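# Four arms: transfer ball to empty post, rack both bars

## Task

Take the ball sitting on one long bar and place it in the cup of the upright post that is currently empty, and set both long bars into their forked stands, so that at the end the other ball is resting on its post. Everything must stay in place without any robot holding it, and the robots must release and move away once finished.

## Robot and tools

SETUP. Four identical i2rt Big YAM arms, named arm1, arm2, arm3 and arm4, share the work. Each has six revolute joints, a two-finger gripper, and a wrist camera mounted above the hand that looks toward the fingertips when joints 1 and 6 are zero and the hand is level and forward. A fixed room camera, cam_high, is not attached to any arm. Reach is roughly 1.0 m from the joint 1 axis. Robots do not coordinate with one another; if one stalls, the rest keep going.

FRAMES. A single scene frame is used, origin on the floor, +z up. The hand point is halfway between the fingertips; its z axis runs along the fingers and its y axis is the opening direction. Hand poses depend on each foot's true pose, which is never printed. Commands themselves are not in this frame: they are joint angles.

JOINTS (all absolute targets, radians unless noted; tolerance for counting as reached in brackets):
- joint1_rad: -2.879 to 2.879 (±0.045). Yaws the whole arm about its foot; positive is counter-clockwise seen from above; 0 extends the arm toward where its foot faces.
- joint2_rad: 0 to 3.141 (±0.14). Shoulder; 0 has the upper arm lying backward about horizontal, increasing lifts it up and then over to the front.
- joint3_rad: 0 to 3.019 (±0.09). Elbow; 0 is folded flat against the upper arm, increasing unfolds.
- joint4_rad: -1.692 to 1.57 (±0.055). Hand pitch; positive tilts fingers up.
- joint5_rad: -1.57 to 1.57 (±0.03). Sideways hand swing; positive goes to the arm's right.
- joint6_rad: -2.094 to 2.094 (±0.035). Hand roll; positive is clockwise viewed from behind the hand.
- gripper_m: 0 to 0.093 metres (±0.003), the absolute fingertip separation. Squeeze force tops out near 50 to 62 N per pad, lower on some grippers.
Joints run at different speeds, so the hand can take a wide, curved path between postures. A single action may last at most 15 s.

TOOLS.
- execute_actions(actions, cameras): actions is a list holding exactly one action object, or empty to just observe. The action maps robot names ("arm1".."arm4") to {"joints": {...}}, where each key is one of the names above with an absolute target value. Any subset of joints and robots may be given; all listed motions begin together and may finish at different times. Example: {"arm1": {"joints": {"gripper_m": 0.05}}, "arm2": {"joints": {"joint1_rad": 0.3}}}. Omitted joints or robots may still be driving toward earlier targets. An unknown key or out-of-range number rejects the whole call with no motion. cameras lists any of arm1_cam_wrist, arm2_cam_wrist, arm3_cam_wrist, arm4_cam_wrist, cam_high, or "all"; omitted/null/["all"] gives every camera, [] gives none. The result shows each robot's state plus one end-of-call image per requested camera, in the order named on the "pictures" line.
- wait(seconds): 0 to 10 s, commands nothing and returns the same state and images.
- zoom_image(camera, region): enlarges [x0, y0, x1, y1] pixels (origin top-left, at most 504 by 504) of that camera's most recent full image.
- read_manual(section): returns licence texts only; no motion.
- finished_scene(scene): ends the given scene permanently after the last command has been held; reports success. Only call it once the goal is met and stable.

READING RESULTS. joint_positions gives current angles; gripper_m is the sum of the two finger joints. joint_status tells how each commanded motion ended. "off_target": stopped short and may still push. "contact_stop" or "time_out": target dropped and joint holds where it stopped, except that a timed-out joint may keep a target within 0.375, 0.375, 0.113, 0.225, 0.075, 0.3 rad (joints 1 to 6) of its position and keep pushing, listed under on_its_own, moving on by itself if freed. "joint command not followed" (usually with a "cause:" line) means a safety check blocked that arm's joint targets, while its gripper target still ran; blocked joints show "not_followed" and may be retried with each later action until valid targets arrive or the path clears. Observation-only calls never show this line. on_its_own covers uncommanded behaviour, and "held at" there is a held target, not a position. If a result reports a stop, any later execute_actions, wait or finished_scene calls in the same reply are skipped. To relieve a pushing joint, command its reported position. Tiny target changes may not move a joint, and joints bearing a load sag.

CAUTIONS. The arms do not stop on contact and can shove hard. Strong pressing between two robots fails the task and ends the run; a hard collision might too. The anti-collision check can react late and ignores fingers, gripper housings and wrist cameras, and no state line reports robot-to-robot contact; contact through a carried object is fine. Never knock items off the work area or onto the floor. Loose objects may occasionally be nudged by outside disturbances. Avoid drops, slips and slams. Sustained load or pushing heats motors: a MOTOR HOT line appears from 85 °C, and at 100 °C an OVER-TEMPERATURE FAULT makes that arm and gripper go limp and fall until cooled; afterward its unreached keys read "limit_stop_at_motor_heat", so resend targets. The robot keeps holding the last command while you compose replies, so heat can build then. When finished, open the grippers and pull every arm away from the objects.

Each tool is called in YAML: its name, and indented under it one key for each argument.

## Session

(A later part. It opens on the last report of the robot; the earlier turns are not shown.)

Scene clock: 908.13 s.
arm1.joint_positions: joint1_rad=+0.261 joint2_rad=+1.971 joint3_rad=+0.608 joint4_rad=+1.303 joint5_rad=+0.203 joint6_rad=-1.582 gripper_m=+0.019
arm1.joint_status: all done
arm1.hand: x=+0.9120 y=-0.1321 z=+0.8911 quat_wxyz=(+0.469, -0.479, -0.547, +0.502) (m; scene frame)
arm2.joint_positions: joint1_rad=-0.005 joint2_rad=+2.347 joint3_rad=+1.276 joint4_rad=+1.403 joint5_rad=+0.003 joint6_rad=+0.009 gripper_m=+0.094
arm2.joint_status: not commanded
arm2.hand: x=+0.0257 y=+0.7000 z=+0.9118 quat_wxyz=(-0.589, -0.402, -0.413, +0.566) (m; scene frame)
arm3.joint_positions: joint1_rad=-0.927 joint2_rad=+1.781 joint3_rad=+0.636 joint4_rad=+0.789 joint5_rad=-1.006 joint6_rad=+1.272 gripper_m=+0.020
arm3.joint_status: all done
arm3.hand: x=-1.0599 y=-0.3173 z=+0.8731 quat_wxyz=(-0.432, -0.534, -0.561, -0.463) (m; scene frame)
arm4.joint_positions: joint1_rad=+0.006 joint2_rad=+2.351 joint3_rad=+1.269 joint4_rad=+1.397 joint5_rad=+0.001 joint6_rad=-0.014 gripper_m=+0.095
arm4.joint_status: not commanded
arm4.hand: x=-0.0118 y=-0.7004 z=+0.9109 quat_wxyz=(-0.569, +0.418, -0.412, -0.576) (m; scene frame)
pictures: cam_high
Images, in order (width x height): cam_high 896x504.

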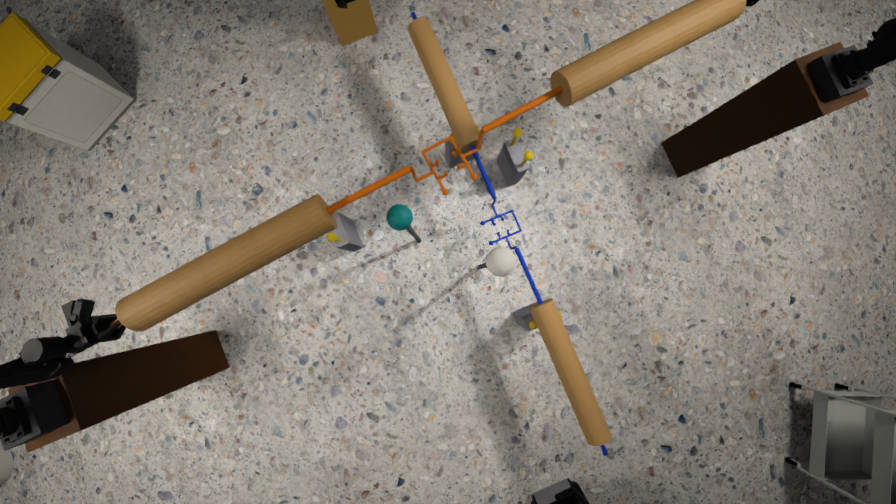

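execute_actions:
  actions:
    - {"arm1": {"joints": {"joint1_rad": 0.386, "joint2_rad": 1.928, "joint3_rad": 0.638, "joint4_rad": 1.175, "joint5_rad": 0.354, "joint6_rad": -1.539}}, "arm3": {"joints": {"joint1_rad": -0.866, "joint2_rad": 1.754, "joint3_rad": 0.649, "joint4_rad": 0.752, "joint5_rad": -0.939, "joint6_rad": 1.26}}}
  cameras: []

execute_actions:
  actions:
    - {"arm1": {"joints": {"joint1_rad": 0.518, "joint2_rad": 1.90, "joint3_rad": 0.655, "joint4_rad": 1.07, "joint5_rad": 0.506, "joint6_rad": -1.492}}, "arm3": {"joints": {"joint1_rad": -0.825, "joint2_rad": 1.75, "joint3_rad": 0.66, "joint4_rad": 0.737, "joint5_rad": -0.869, "joint6_rad": 1.275}}}
  cameras: []

execute_actions:
  actions:
    - {"arm1": {"joints": {"joint1_rad": 0.626, "joint2_rad": 1.896, "joint3_rad": 0.70, "joint4_rad": 0.917, "joint5_rad": 0.611, "joint6_rad": -1.396}}, "arm3": {"joints": {"joint1_rad": -0.773, "joint2_rad": 1.77, "joint3_rad": 0.672, "joint4_rad": 0.722, "joint5_rad": -0.805, "joint6_rad": 1.288}}}
  cameras: []

execute_actions:
  actions:
    - {"arm1": {"joints": {"joint1_rad": 0.733, "joint2_rad": 1.892, "joint3_rad": 0.745, "joint4_rad": 0.763, "joint5_rad": 0.716, "joint6_rad": -1.30}}, "arm3": {"joints": {"joint1_rad": -0.721, "joint2_rad": 1.79, "joint3_rad": 0.685, "joint4_rad": 0.706, "joint5_rad": -0.741, "joint6_rad": 1.30}}}
  cameras: ["cam_high"]

Scene clock: 916.90 s.
arm1.joint_positions: joint1_rad=+0.396 joint2_rad=+1.939 joint3_rad=+0.618 joint4_rad=+1.210 joint5_rad=+0.351 joint6_rad=-1.544 gripper_m=+0.020
arm1.joint_status: all done
arm1.hand: x=+0.9267 y=-0.1801 z=+0.8890 quat_wxyz=(+0.458, -0.497, -0.552, +0.489) (m; scene frame)
arm2.joint_positions: joint1_rad=-0.005 joint2_rad=+2.347 joint3_rad=+1.276 joint4_rad=+1.403 joint5_rad=+0.003 joint6_rad=+0.009 gripper_m=+0.094
arm2.joint_status: not commanded
arm2.hand: x=+0.0257 y=+0.7000 z=+0.9118 quat_wxyz=(-0.589, -0.402, -0.413, +0.566) (m; scene frame)
arm3.joint_positions: joint1_rad=-0.889 joint2_rad=+1.779 joint3_rad=+0.636 joint4_rad=+0.775 joint5_rad=-0.934 joint6_rad=+1.290 gripper_m=+0.021
arm3.joint_status: all done
arm3.hand: x=-1.0488 y=-0.3137 z=+0.8683 quat_wxyz=(-0.429, -0.552, -0.555, -0.451) (m; scene frame)
arm4.joint_positions: joint1_rad=+0.006 joint2_rad=+2.351 joint3_rad=+1.269 joint4_rad=+1.397 joint5_rad=+0.001 joint6_rad=-0.014 gripper_m=+0.095
arm4.joint_status: not commanded
arm4.hand: x=-0.0118 y=-0.7004 z=+0.9109 quat_wxyz=(-0.569, +0.418, -0.412, -0.576) (m; scene frame)
pictures: none
No camera images: the call's "cameras" was empty. Leave "cameras" out to get every camera's image.

Scene clock: 917.77 s.
arm1.joint_positions: joint1_rad=+0.526 joint2_rad=+1.908 joint3_rad=+0.642 joint4_rad=+1.107 joint5_rad=+0.503 joint6_rad=-1.498 gripper_m=+0.020
arm1.joint_status: all done
arm1.hand: x=+0.9434 y=-0.2249 z=+0.8909 quat_wxyz=(+0.454, -0.514, -0.552, +0.475) (m; scene frame)
arm2.joint_positions: joint1_rad=-0.005 joint2_rad=+2.347 joint3_rad=+1.276 joint4_rad=+1.403 joint5_rad=+0.003 joint6_rad=+0.009 gripper_m=+0.094
arm2.joint_status: not commanded
arm2.hand: x=+0.0257 y=+0.7000 z=+0.9118 quat_wxyz=(-0.589, -0.402, -0.413, +0.566) (m; scene frame)
arm3.joint_positions: joint1_rad=-0.844 joint2_rad=+1.772 joint3_rad=+0.638 joint4_rad=+0.764 joint5_rad=-0.861 joint6_rad=+1.311 gripper_m=+0.022
arm3.joint_status: joint6_rad off_target (ended at +1.311, target +1.275); the others done
arm3.hand: x=-1.0349 y=-0.3076 z=+0.8668 quat_wxyz=(-0.427, -0.565, -0.551, -0.441) (m; scene frame)
arm4.joint_positions: joint1_rad=+0.006 joint2_rad=+2.351 joint3_rad=+1.269 joint4_rad=+1.397 joint5_rad=+0.001 joint6_rad=-0.014 gripper_m=+0.095
arm4.joint_status: not commanded
arm4.hand: x=-0.0118 y=-0.7004 z=+0.9109 quat_wxyz=(-0.569, +0.418, -0.412, -0.576) (m; scene frame)
pictures: none
No camera images: the call's "cameras" was empty. Leave "cameras" out to get every camera's image.

Scene clock: 918.60 s.
arm1.joint_positions: joint1_rad=+0.635 joint2_rad=+1.903 joint3_rad=+0.686 joint4_rad=+0.964 joint5_rad=+0.611 joint6_rad=-1.408 gripper_m=+0.022
arm1.joint_status: all done
arm1.hand: x=+0.9595 y=-0.2679 z=+0.8795 quat_wxyz=(+0.434, -0.536, -0.560, +0.459) (m; scene frame)
arm2.joint_positions: joint1_rad=-0.005 joint2_rad=+2.347 joint3_rad=+1.276 joint4_rad=+1.403 joint5_rad=+0.003 joint6_rad=+0.009 gripper_m=+0.094
arm2.joint_status: not commanded
arm2.hand: x=+0.0257 y=+0.7000 z=+0.9118 quat_wxyz=(-0.589, -0.402, -0.413, +0.566) (m; scene frame)
arm3.joint_positions: joint1_rad=-0.797 joint2_rad=+1.772 joint3_rad=+0.647 joint4_rad=+0.751 joint5_rad=-0.790 joint6_rad=+1.334 gripper_m=+0.022
arm3.joint_status: joint6_rad off_target (ended at +1.334, target +1.288); the others done
arm3.hand: x=-1.0198 y=-0.3018 z=+0.8642 quat_wxyz=(-0.424, -0.579, -0.547, -0.431) (m; scene frame)
arm4.joint_positions: joint1_rad=+0.006 joint2_rad=+2.351 joint3_rad=+1.269 joint4_rad=+1.397 joint5_rad=+0.001 joint6_rad=-0.014 gripper_m=+0.095
arm4.joint_status: not commanded
arm4.hand: x=-0.0118 y=-0.7004 z=+0.9109 quat_wxyz=(-0.569, +0.418, -0.412, -0.576) (m; scene frame)
pictures: none
No camera images: the call's "cameras" was empty. Leave "cameras" out to get every camera's image.

Scene clock: 920.33 s.
arm1.joint_positions: joint1_rad=+0.741 joint2_rad=+1.897 joint3_rad=+0.735 joint4_rad=+0.813 joint5_rad=+0.719 joint6_rad=-1.317 gripper_m=+0.024
arm1.joint_status: all done
arm1.hand: x=+0.9797 y=-0.3080 z=+0.8720 quat_wxyz=(+0.423, -0.554, -0.566, +0.440) (m; scene frame)
arm2.joint_positions: joint1_rad=-0.005 joint2_rad=+2.347 joint3_rad=+1.276 joint4_rad=+1.403 joint5_rad=+0.003 joint6_rad=+0.009 gripper_m=+0.094
arm2.joint_status: not commanded
arm2.hand: x=+0.0257 y=+0.7000 z=+0.9118 quat_wxyz=(-0.589, -0.402, -0.413, +0.566) (m; scene frame)
arm3.joint_positions: joint1_rad=-0.743 joint2_rad=+1.772 joint3_rad=+0.665 joint4_rad=+0.737 joint5_rad=-0.722 joint6_rad=+1.354 gripper_m=+0.023
arm3.joint_status: joint6_rad time_out (moved +0.021 of -0.034); the others done
arm3.on_its_own: joint6_rad reads +1.354 and still pushes toward +1.300 since a time_out
arm3.hand: x=-1.0004 y=-0.2941 z=+0.8646 quat_wxyz=(-0.423, -0.586, -0.546, -0.424) (m; scene frame)
arm4.joint_positions: joint1_rad=+0.006 joint2_rad=+2.351 joint3_rad=+1.269 joint4_rad=+1.397 joint5_rad=+0.001 joint6_rad=-0.014 gripper_m=+0.095
arm4.joint_status: not commanded
arm4.hand: x=-0.0118 y=-0.7004 z=+0.9109 quat_wxyz=(-0.569, +0.418, -0.412, -0.576) (m; scene frame)
pictures: cam_high
Images, in order (width x height): cam_high 896x504.

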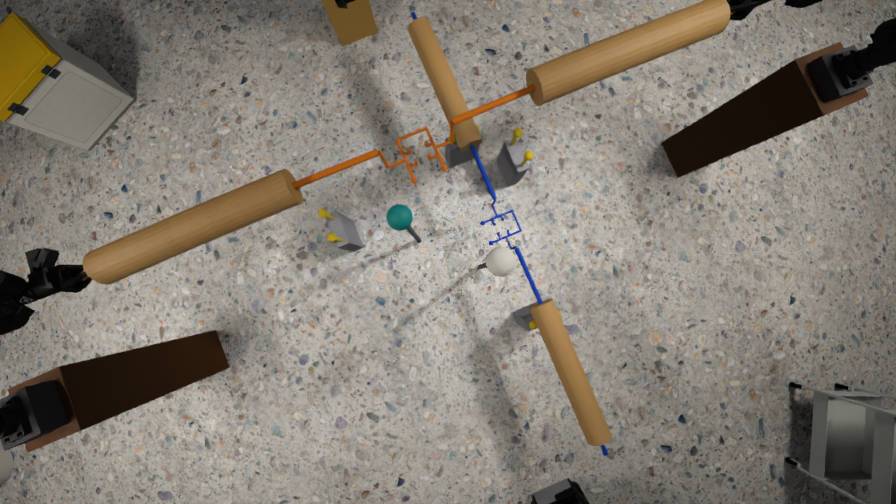

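execute_actions:
  actions:
    - {"arm1": {"joints": {"joint1_rad": 0.725, "joint2_rad": 2.160, "joint3_rad": 0.774, "joint4_rad": 0.972, "joint5_rad": 0.716, "joint6_rad": -1.31}}, "arm3": {"joints": {"joint1_rad": -0.705, "joint2_rad": 2.068, "joint3_rad": 0.700, "joint4_rad": 0.940, "joint5_rad": -0.735, "joint6_rad": 1.345}}}
  cameras: []

execute_actions:
  actions:
    - {"arm1": {"joints": {"joint2_rad": 2.408, "joint3_rad": 0.864, "joint4_rad": 1.132}}, "arm3": {"joints": {"joint2_rad": 2.330, "joint3_rad": 0.780, "joint4_rad": 1.124}}}
  cameras: []

execute_actions:
  actions:
    - {"arm1": {"joints": {"joint2_rad": 2.640, "joint3_rad": 0.997, "joint4_rad": 1.235}}, "arm3": {"joints": {"joint2_rad": 2.575, "joint3_rad": 0.905, "joint4_rad": 1.245}}}
  cameras: ["cam_high", "arm4_cam_wrist"]

Scene clock: 928.43 s.
arm1.joint_positions: joint1_rad=+0.740 joint2_rad=+2.166 joint3_rad=+0.773 joint4_rad=+0.989 joint5_rad=+0.714 joint6_rad=-1.324 gripper_m=+0.025
arm1.joint_status: all done
arm1.hand: x=+0.9832 y=-0.3037 z=+0.7743 quat_wxyz=(+0.423, -0.552, -0.586, +0.417) (m; scene frame)
arm2.joint_positions: joint1_rad=-0.005 joint2_rad=+2.347 joint3_rad=+1.276 joint4_rad=+1.403 joint5_rad=+0.003 joint6_rad=+0.009 gripper_m=+0.094
arm2.joint_status: not commanded
arm2.hand: x=+0.0257 y=+0.7000 z=+0.9118 quat_wxyz=(-0.589, -0.402, -0.413, +0.566) (m; scene frame)
arm3.joint_positions: joint1_rad=-0.727 joint2_rad=+2.061 joint3_rad=+0.695 joint4_rad=+0.957 joint5_rad=-0.719 joint6_rad=+1.387 gripper_m=+0.024
arm3.joint_status: joint6_rad time_out (moved +0.033 of -0.009); the others done
arm3.on_its_own: joint6_rad reads +1.387 and still pushes toward +1.345 since a time_out
arm3.hand: x=-0.9972 y=-0.2868 z=+0.7694 quat_wxyz=(-0.397, -0.603, -0.540, -0.432) (m; scene frame)
arm4.joint_positions: joint1_rad=+0.006 joint2_rad=+2.351 joint3_rad=+1.269 joint4_rad=+1.397 joint5_rad=+0.001 joint6_rad=-0.014 gripper_m=+0.095
arm4.joint_status: not commanded
arm4.hand: x=-0.0118 y=-0.7004 z=+0.9109 quat_wxyz=(-0.569, +0.418, -0.412, -0.576) (m; scene frame)
pictures: none
No camera images: the call's "cameras" was empty. Leave "cameras" out to get every camera's image.

not run: a stop came earlier in this reply.

not run: a stop came earlier in this reply.

execute_actions:
  actions:
    - {"arm1": {"joints": {"joint2_rad": 2.408, "joint3_rad": 0.864, "joint4_rad": 1.132}}, "arm3": {"joints": {"joint2_rad": 2.330, "joint3_rad": 0.780, "joint4_rad": 1.124}}}
  cameras: []

execute_actions:
  actions:
    - {"arm1": {"joints": {"joint2_rad": 2.640, "joint3_rad": 0.997, "joint4_rad": 1.235}}, "arm3": {"joints": {"joint2_rad": 2.575, "joint3_rad": 0.905, "joint4_rad": 1.245}}}
  cameras: ["cam_high", "arm4_cam_wrist"]

Scene clock: 934.30 s.
arm1.joint_positions: joint1_rad=+0.742 joint2_rad=+2.416 joint3_rad=+0.867 joint4_rad=+1.146 joint5_rad=+0.713 joint6_rad=-1.327 gripper_m=+0.025
arm1.joint_status: all done
arm1.hand: x=+0.9832 y=-0.3047 z=+0.6935 quat_wxyz=(+0.422, -0.550, -0.587, +0.417) (m; scene frame)
arm2.joint_positions: joint1_rad=-0.005 joint2_rad=+2.347 joint3_rad=+1.276 joint4_rad=+1.403 joint5_rad=+0.003 joint6_rad=+0.009 gripper_m=+0.094
arm2.joint_status: not commanded
arm2.hand: x=+0.0257 y=+0.7000 z=+0.9118 quat_wxyz=(-0.589, -0.402, -0.413, +0.566) (m; scene frame)
arm3.joint_positions: joint1_rad=-0.730 joint2_rad=+2.324 joint3_rad=+0.780 joint4_rad=+1.137 joint5_rad=-0.719 joint6_rad=+1.387 gripper_m=+0.024
arm3.joint_status: all done
arm3.on_its_own: joint6_rad reads +1.387 and still pushes toward +1.345 since a time_out
arm3.hand: x=-0.9969 y=-0.2904 z=+0.6896 quat_wxyz=(-0.399, -0.603, -0.539, -0.431) (m; scene frame)
arm4.joint_positions: joint1_rad=+0.006 joint2_rad=+2.351 joint3_rad=+1.269 joint4_rad=+1.397 joint5_rad=+0.001 joint6_rad=-0.014 gripper_m=+0.095
arm4.joint_status: not commanded
arm4.hand: x=-0.0118 y=-0.7004 z=+0.9109 quat_wxyz=(-0.569, +0.418, -0.412, -0.576) (m; scene frame)
pictures: none
No camera images: the call's "cameras" was empty. Leave "cameras" out to get every camera's image.

Scene clock: 935.27 s.
arm1.joint_positions: joint1_rad=+0.744 joint2_rad=+2.651 joint3_rad=+1.003 joint4_rad=+1.246 joint5_rad=+0.713 joint6_rad=-1.328 gripper_m=+0.025
arm1.joint_status: all done
arm1.hand: x=+0.9834 y=-0.3048 z=+0.6130 quat_wxyz=(+0.422, -0.549, -0.587, +0.418) (m; scene frame)
arm2.joint_positions: joint1_rad=-0.005 joint2_rad=+2.347 joint3_rad=+1.276 joint4_rad=+1.403 joint5_rad=+0.003 joint6_rad=+0.009 gripper_m=+0.094
arm2.joint_status: not commanded
arm2.hand: x=+0.0257 y=+0.7000 z=+0.9118 quat_wxyz=(-0.589, -0.402, -0.413, +0.566) (m; scene frame)
arm3.joint_positions: joint1_rad=-0.731 joint2_rad=+2.571 joint3_rad=+0.910 joint4_rad=+1.256 joint5_rad=-0.719 joint6_rad=+1.386 gripper_m=+0.024
arm3.joint_status: all done
arm3.on_its_own: joint6_rad reads +1.386 and still pushes toward +1.345 since a time_out
arm3.hand: x=-0.9966 y=-0.2923 z=+0.6090 quat_wxyz=(-0.400, -0.603, -0.539, -0.431) (m; scene frame)
arm4.joint_positions: joint1_rad=+0.006 joint2_rad=+2.351 joint3_rad=+1.269 joint4_rad=+1.397 joint5_rad=+0.001 joint6_rad=-0.014 gripper_m=+0.095
arm4.joint_status: not commanded
arm4.hand: x=-0.0118 y=-0.7004 z=+0.9109 quat_wxyz=(-0.569, +0.418, -0.412, -0.576) (m; scene frame)
pictures: arm4_cam_wrist, cam_high
Images, in order (width x height): arm4_cam_wrist 896x504, cam_high 896x504.

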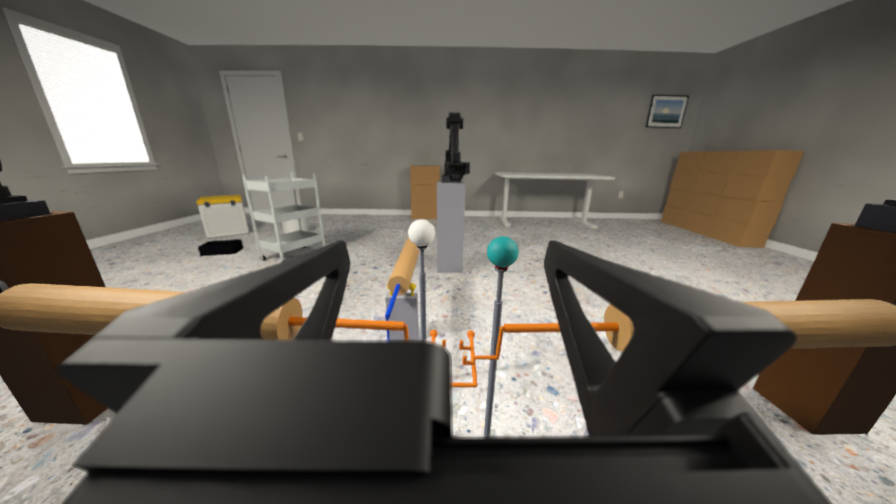

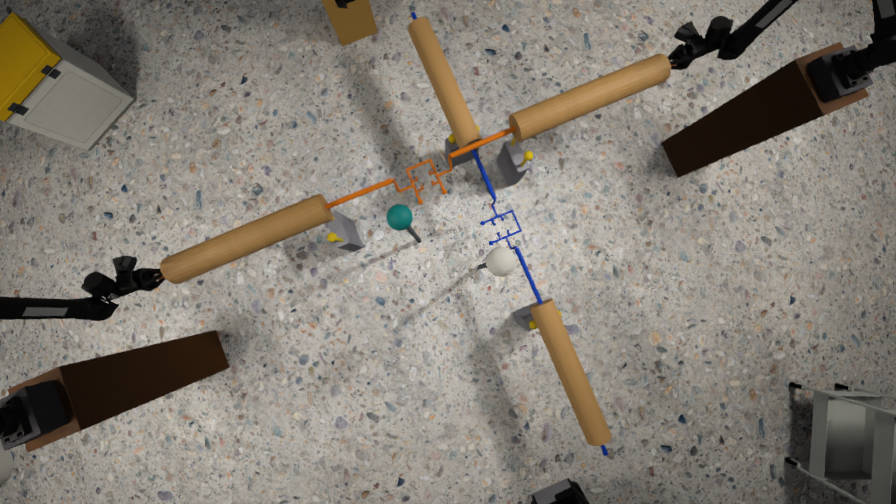

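execute_actions:
  actions:
    - {"arm1": {"joints": {"joint1_rad": 0.715, "joint2_rad": 2.858, "joint3_rad": 1.168, "joint4_rad": 1.29}}, "arm3": {"joints": {"joint1_rad": -0.688, "joint2_rad": 2.806, "joint3_rad": 1.072, "joint4_rad": 1.312}}}
  cameras: ["cam_high", "arm1_cam_wrist", "arm3_cam_wrist"]

Scene clock: 940.87 s.
arm1.joint_positions: joint1_rad=+0.740 joint2_rad=+2.873 joint3_rad=+1.172 joint4_rad=+1.300 joint5_rad=+0.713 joint6_rad=-1.328 gripper_m=+0.025
arm1.joint_status: all done
arm1.hand: x=+0.9843 y=-0.2998 z=+0.5314 quat_wxyz=(+0.423, -0.551, -0.586, +0.418) (m; scene frame)
arm2.joint_positions: joint1_rad=-0.005 joint2_rad=+2.347 joint3_rad=+1.276 joint4_rad=+1.403 joint5_rad=+0.003 joint6_rad=+0.009 gripper_m=+0.094
arm2.joint_status: not commanded
arm2.hand: x=+0.0257 y=+0.7000 z=+0.9118 quat_wxyz=(-0.589, -0.402, -0.413, +0.566) (m; scene frame)
arm3.joint_positions: joint1_rad=-0.721 joint2_rad=+2.804 joint3_rad=+1.076 joint4_rad=+1.324 joint5_rad=-0.718 joint6_rad=+1.390 gripper_m=+0.024
arm3.joint_status: all done
arm3.on_its_own: joint6_rad reads +1.390 and still pushes toward +1.345 since a time_out
arm3.hand: x=-0.9949 y=-0.2873 z=+0.5264 quat_wxyz=(-0.398, -0.601, -0.541, -0.433) (m; scene frame)
arm4.joint_positions: joint1_rad=+0.006 joint2_rad=+2.351 joint3_rad=+1.269 joint4_rad=+1.397 joint5_rad=+0.001 joint6_rad=-0.014 gripper_m=+0.095
arm4.joint_status: not commanded
arm4.hand: x=-0.0118 y=-0.7004 z=+0.9109 quat_wxyz=(-0.569, +0.418, -0.412, -0.576) (m; scene frame)
pictures: arm1_cam_wrist, arm3_cam_wrist, cam_high
Images, in order (width x height): arm1_cam_wrist 896x504, arm3_cam_wrist 896x504, cam_high 896x504.

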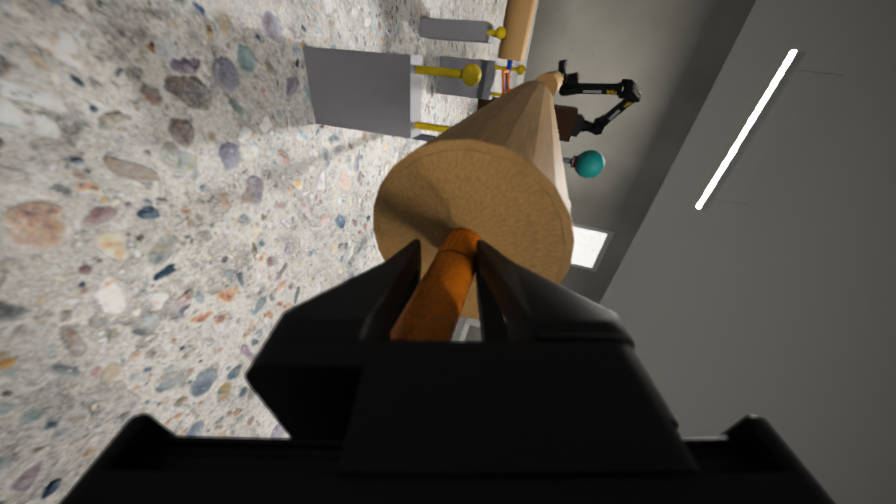

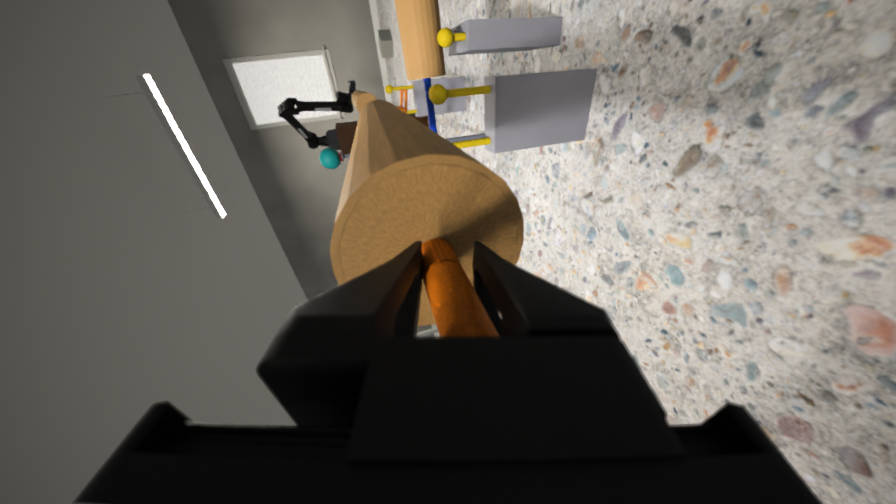

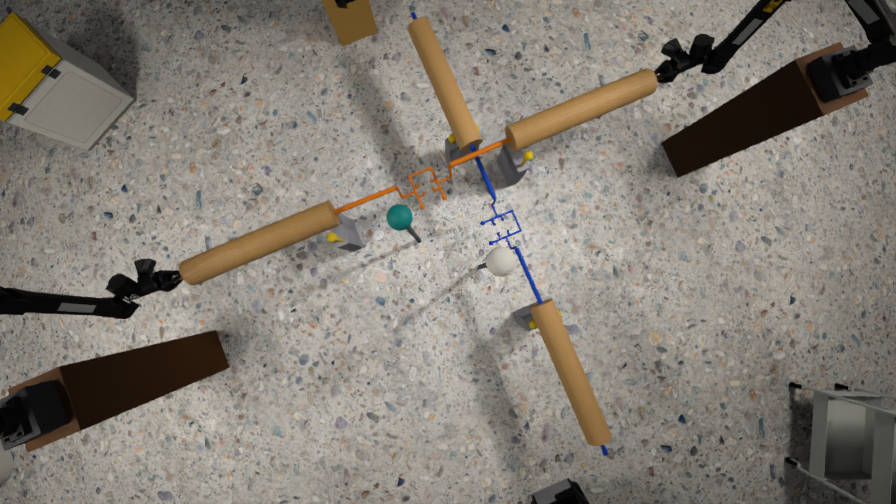

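execute_actions:
  actions:
    - {"arm1": {"joints": {"joint2_rad": 3.055, "joint3_rad": 1.372, "joint4_rad": 1.293}}, "arm3": {"joints": {"joint2_rad": 3.012, "joint3_rad": 1.268, "joint4_rad": 1.321}}}
  cameras: ["cam_high", "arm1_cam_wrist", "arm3_cam_wrist"]

Scene clock: 945.37 s.
arm1.joint_positions: joint1_rad=+0.739 joint2_rad=+3.072 joint3_rad=+1.371 joint4_rad=+1.306 joint5_rad=+0.709 joint6_rad=-1.328 gripper_m=+0.025
arm1.joint_status: all done
arm1.hand: x=+0.9840 y=-0.2995 z=+0.4562 quat_wxyz=(+0.422, -0.550, -0.585, +0.421) (m; scene frame)
arm2.joint_positions: joint1_rad=-0.005 joint2_rad=+2.347 joint3_rad=+1.276 joint4_rad=+1.403 joint5_rad=+0.003 joint6_rad=+0.009 gripper_m=+0.094
arm2.joint_status: not commanded
arm2.hand: x=+0.0257 y=+0.7000 z=+0.9118 quat_wxyz=(-0.589, -0.402, -0.413, +0.566) (m; scene frame)
arm3.joint_positions: joint1_rad=-0.720 joint2_rad=+3.007 joint3_rad=+1.271 joint4_rad=+1.335 joint5_rad=-0.717 joint6_rad=+1.390 gripper_m=+0.024
arm3.joint_status: all done
arm3.on_its_own: joint6_rad reads +1.390 and still pushes toward +1.345 since a time_out
arm3.hand: x=-0.9947 y=-0.2874 z=+0.4491 quat_wxyz=(-0.399, -0.600, -0.541, -0.434) (m; scene frame)
arm4.joint_positions: joint1_rad=+0.006 joint2_rad=+2.351 joint3_rad=+1.269 joint4_rad=+1.397 joint5_rad=+0.001 joint6_rad=-0.014 gripper_m=+0.095
arm4.joint_status: not commanded
arm4.hand: x=-0.0118 y=-0.7004 z=+0.9109 quat_wxyz=(-0.569, +0.418, -0.412, -0.576) (m; scene frame)
pictures: arm1_cam_wrist, arm3_cam_wrist, cam_high
Images, in order (width x height): arm1_cam_wrist 896x504, arm3_cam_wrist 896x504, cam_high 896x504.

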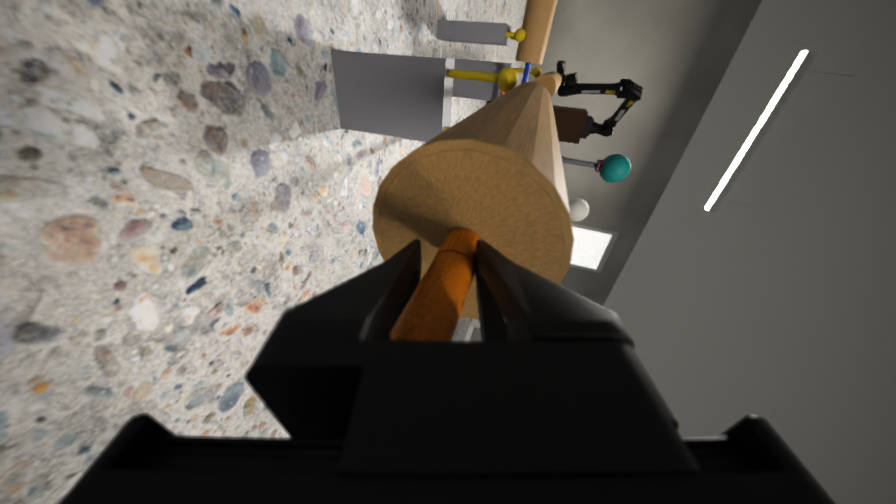

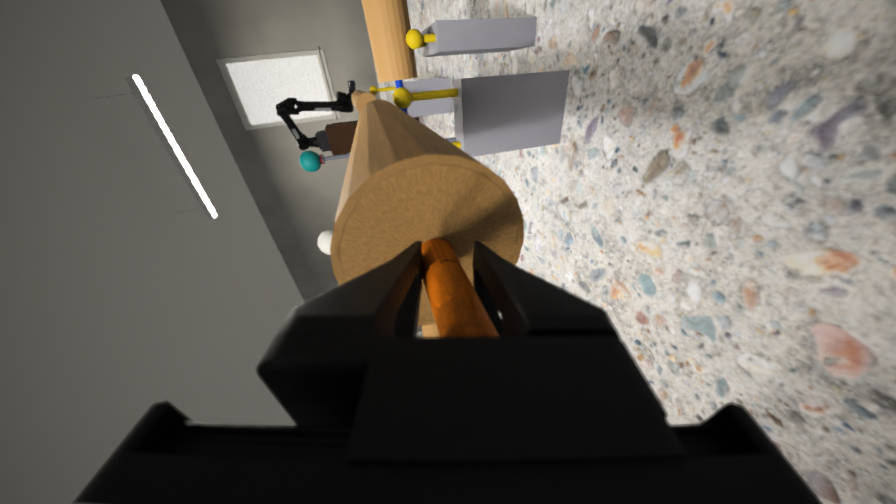

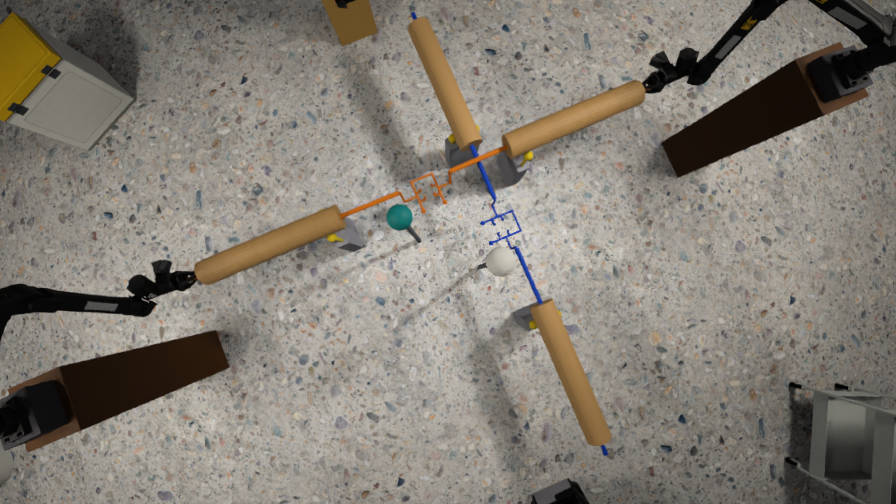

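The bar is seated in both forks. Release.

execute_actions:
  actions:
    - {"arm1": {"joints": {"gripper_m": 0.09}}, "arm3": {"joints": {"gripper_m": 0.09}}}
  cameras: []

execute_actions:
  actions:
    - {"arm1": {"joints": {"joint1_rad": 0.908, "joint2_rad": 3.062, "joint3_rad": 1.172, "joint4_rad": 1.427, "joint5_rad": 0.883, "joint6_rad": -1.18}}, "arm3": {"joints": {"joint1_rad": -0.900, "joint2_rad": 3.051, "joint3_rad": 1.124, "joint4_rad": 1.460, "joint5_rad": -0.885, "joint6_rad": 1.18}}}
  cameras: ["cam_high"]

Scene clock: 949.50 s.
arm1.joint_positions: joint1_rad=+0.727 joint2_rad=+3.065 joint3_rad=+1.362 joint4_rad=+1.300 joint5_rad=+0.713 joint6_rad=-1.324 gripper_m=+0.090
arm1.joint_status: all done
arm1.hand: x=+0.9809 y=-0.2925 z=+0.4579 quat_wxyz=(+0.425, -0.555, -0.582, +0.415) (m; scene frame)
arm2.joint_positions: joint1_rad=-0.005 joint2_rad=+2.347 joint3_rad=+1.276 joint4_rad=+1.403 joint5_rad=+0.003 joint6_rad=+0.009 gripper_m=+0.094
arm2.joint_status: not commanded
arm2.hand: x=+0.0257 y=+0.7000 z=+0.9118 quat_wxyz=(-0.589, -0.402, -0.413, +0.566) (m; scene frame)
arm3.joint_positions: joint1_rad=-0.704 joint2_rad=+3.010 joint3_rad=+1.258 joint4_rad=+1.324 joint5_rad=-0.731 joint6_rad=+1.358 gripper_m=+0.090
arm3.joint_status: all done
arm3.hand: x=-0.9956 y=-0.2723 z=+0.4450 quat_wxyz=(-0.389, -0.591, -0.557, -0.435) (m; scene frame)
arm4.joint_positions: joint1_rad=+0.006 joint2_rad=+2.351 joint3_rad=+1.269 joint4_rad=+1.397 joint5_rad=+0.001 joint6_rad=-0.014 gripper_m=+0.095
arm4.joint_status: not commanded
arm4.hand: x=-0.0118 y=-0.7004 z=+0.9109 quat_wxyz=(-0.569, +0.418, -0.412, -0.576) (m; scene frame)
pictures: none
No camera images: the call's "cameras" was empty. Leave "cameras" out to get every camera's image.

Scene clock: 950.63 s.
arm1.joint_positions: joint1_rad=+0.915 joint2_rad=+3.055 joint3_rad=+1.171 joint4_rad=+1.405 joint5_rad=+0.881 joint6_rad=-1.194 gripper_m=+0.090
arm1.joint_status: all done
arm1.hand: x=+1.0811 y=-0.2882 z=+0.4722 quat_wxyz=(+0.421, -0.560, -0.576, +0.422) (m; scene frame)
arm2.joint_positions: joint1_rad=-0.005 joint2_rad=+2.347 joint3_rad=+1.276 joint4_rad=+1.403 joint5_rad=+0.003 joint6_rad=+0.009 gripper_m=+0.094
arm2.joint_status: not commanded
arm2.hand: x=+0.0257 y=+0.7000 z=+0.9118 quat_wxyz=(-0.589, -0.402, -0.413, +0.566) (m; scene frame)
arm3.joint_positions: joint1_rad=-0.908 joint2_rad=+3.034 joint3_rad=+1.126 joint4_rad=+1.442 joint5_rad=-0.881 joint6_rad=+1.191 gripper_m=+0.090
arm3.joint_status: all done
arm3.hand: x=-1.0909 y=-0.2855 z=+0.4537 quat_wxyz=(-0.425, -0.573, -0.566, -0.413) (m; scene frame)
arm4.joint_positions: joint1_rad=+0.006 joint2_rad=+2.351 joint3_rad=+1.269 joint4_rad=+1.397 joint5_rad=+0.001 joint6_rad=-0.014 gripper_m=+0.095
arm4.joint_status: not commanded
arm4.hand: x=-0.0118 y=-0.7004 z=+0.9109 quat_wxyz=(-0.569, +0.418, -0.412, -0.576) (m; scene frame)
pictures: cam_high
Images, in order (width x height): cam_high 896x504.

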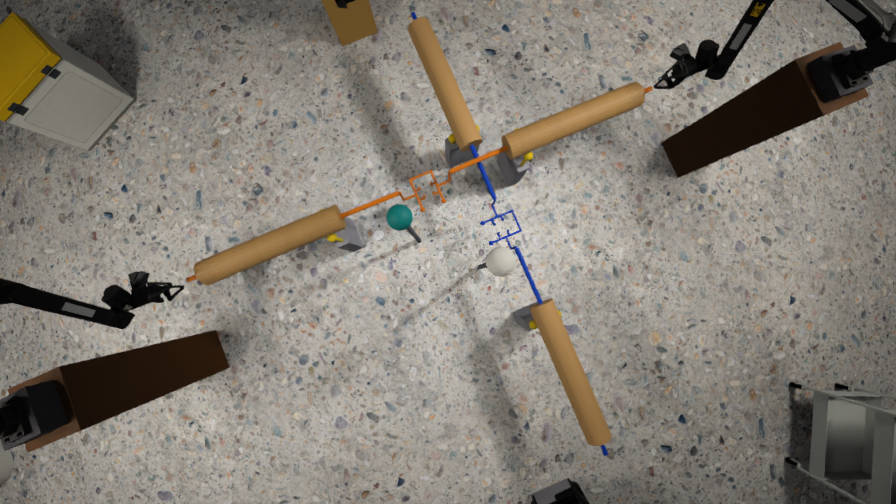

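execute_actions:
  actions:
    - {"arm1": {"joints": {"joint1_rad": 0.836, "joint2_rad": 2.339, "joint3_rad": 0.685, "joint4_rad": 1.205, "joint5_rad": 0.822, "joint6_rad": -1.231}}, "arm3": {"joints": {"joint1_rad": -0.826, "joint2_rad": 2.302, "joint3_rad": 0.637, "joint4_rad": 1.216, "joint5_rad": -0.821, "joint6_rad": 1.232}}}
  cameras: ["cam_high", "arm2_cam_wrist", "arm4_cam_wrist"]

Scene clock: 961.00 s.
arm1.joint_positions: joint1_rad=+0.831 joint2_rad=+2.327 joint3_rad=+0.689 joint4_rad=+1.221 joint5_rad=+0.825 joint6_rad=-1.217 gripper_m=+0.090
arm1.joint_status: all done
arm1.hand: x=+1.0445 y=-0.2857 z=+0.7255 quat_wxyz=(+0.420, -0.572, -0.556, +0.433) (m; scene frame)
arm2.joint_positions: joint1_rad=-0.005 joint2_rad=+2.347 joint3_rad=+1.276 joint4_rad=+1.403 joint5_rad=+0.003 joint6_rad=+0.009 gripper_m=+0.094
arm2.joint_status: not commanded
arm2.hand: x=+0.0257 y=+0.7000 z=+0.9118 quat_wxyz=(-0.589, -0.402, -0.413, +0.566) (m; scene frame)
arm3.joint_positions: joint1_rad=-0.821 joint2_rad=+2.305 joint3_rad=+0.642 joint4_rad=+1.228 joint5_rad=-0.825 joint6_rad=+1.221 gripper_m=+0.090
arm3.joint_status: all done
arm3.hand: x=-1.0563 y=-0.2734 z=+0.6978 quat_wxyz=(-0.422, -0.563, -0.576, -0.416) (m; scene frame)
arm4.joint_positions: joint1_rad=+0.006 joint2_rad=+2.351 joint3_rad=+1.269 joint4_rad=+1.397 joint5_rad=+0.001 joint6_rad=-0.014 gripper_m=+0.095
arm4.joint_status: not commanded
arm4.hand: x=-0.0118 y=-0.7004 z=+0.9109 quat_wxyz=(-0.569, +0.418, -0.412, -0.576) (m; scene frame)
pictures: arm2_cam_wrist, arm4_cam_wrist, cam_high
Images, in order (width x height): arm2_cam_wrist 896x504, arm4_cam_wrist 896x504, cam_high 896x504.

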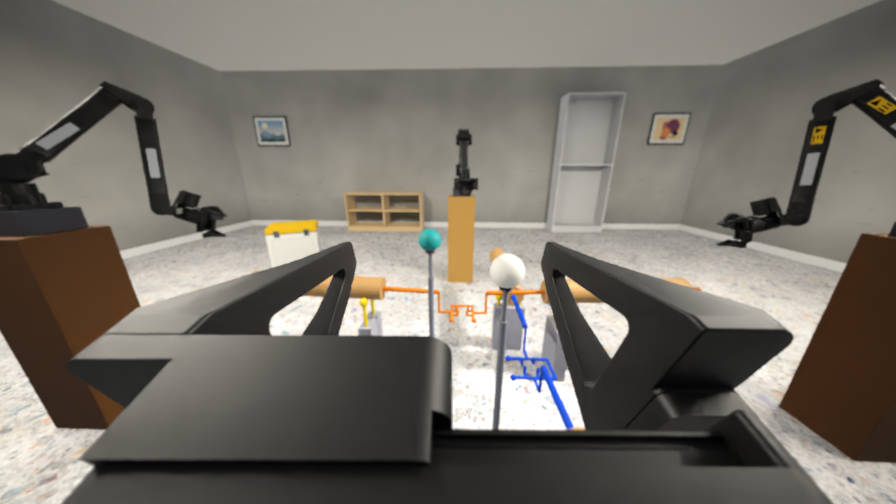

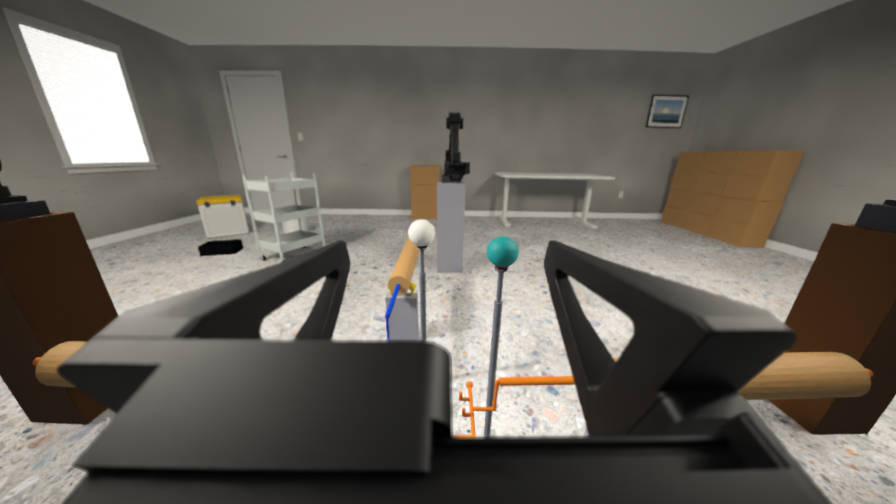

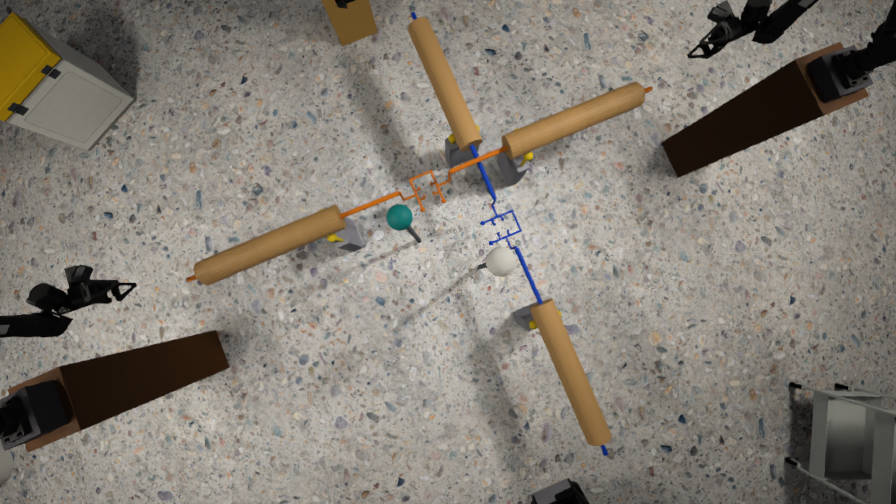

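Both balls are on their posts, both bars are in their forks, and the arms are clear.

finished_scene:
  scene: 1

The scene is finished: the task was done.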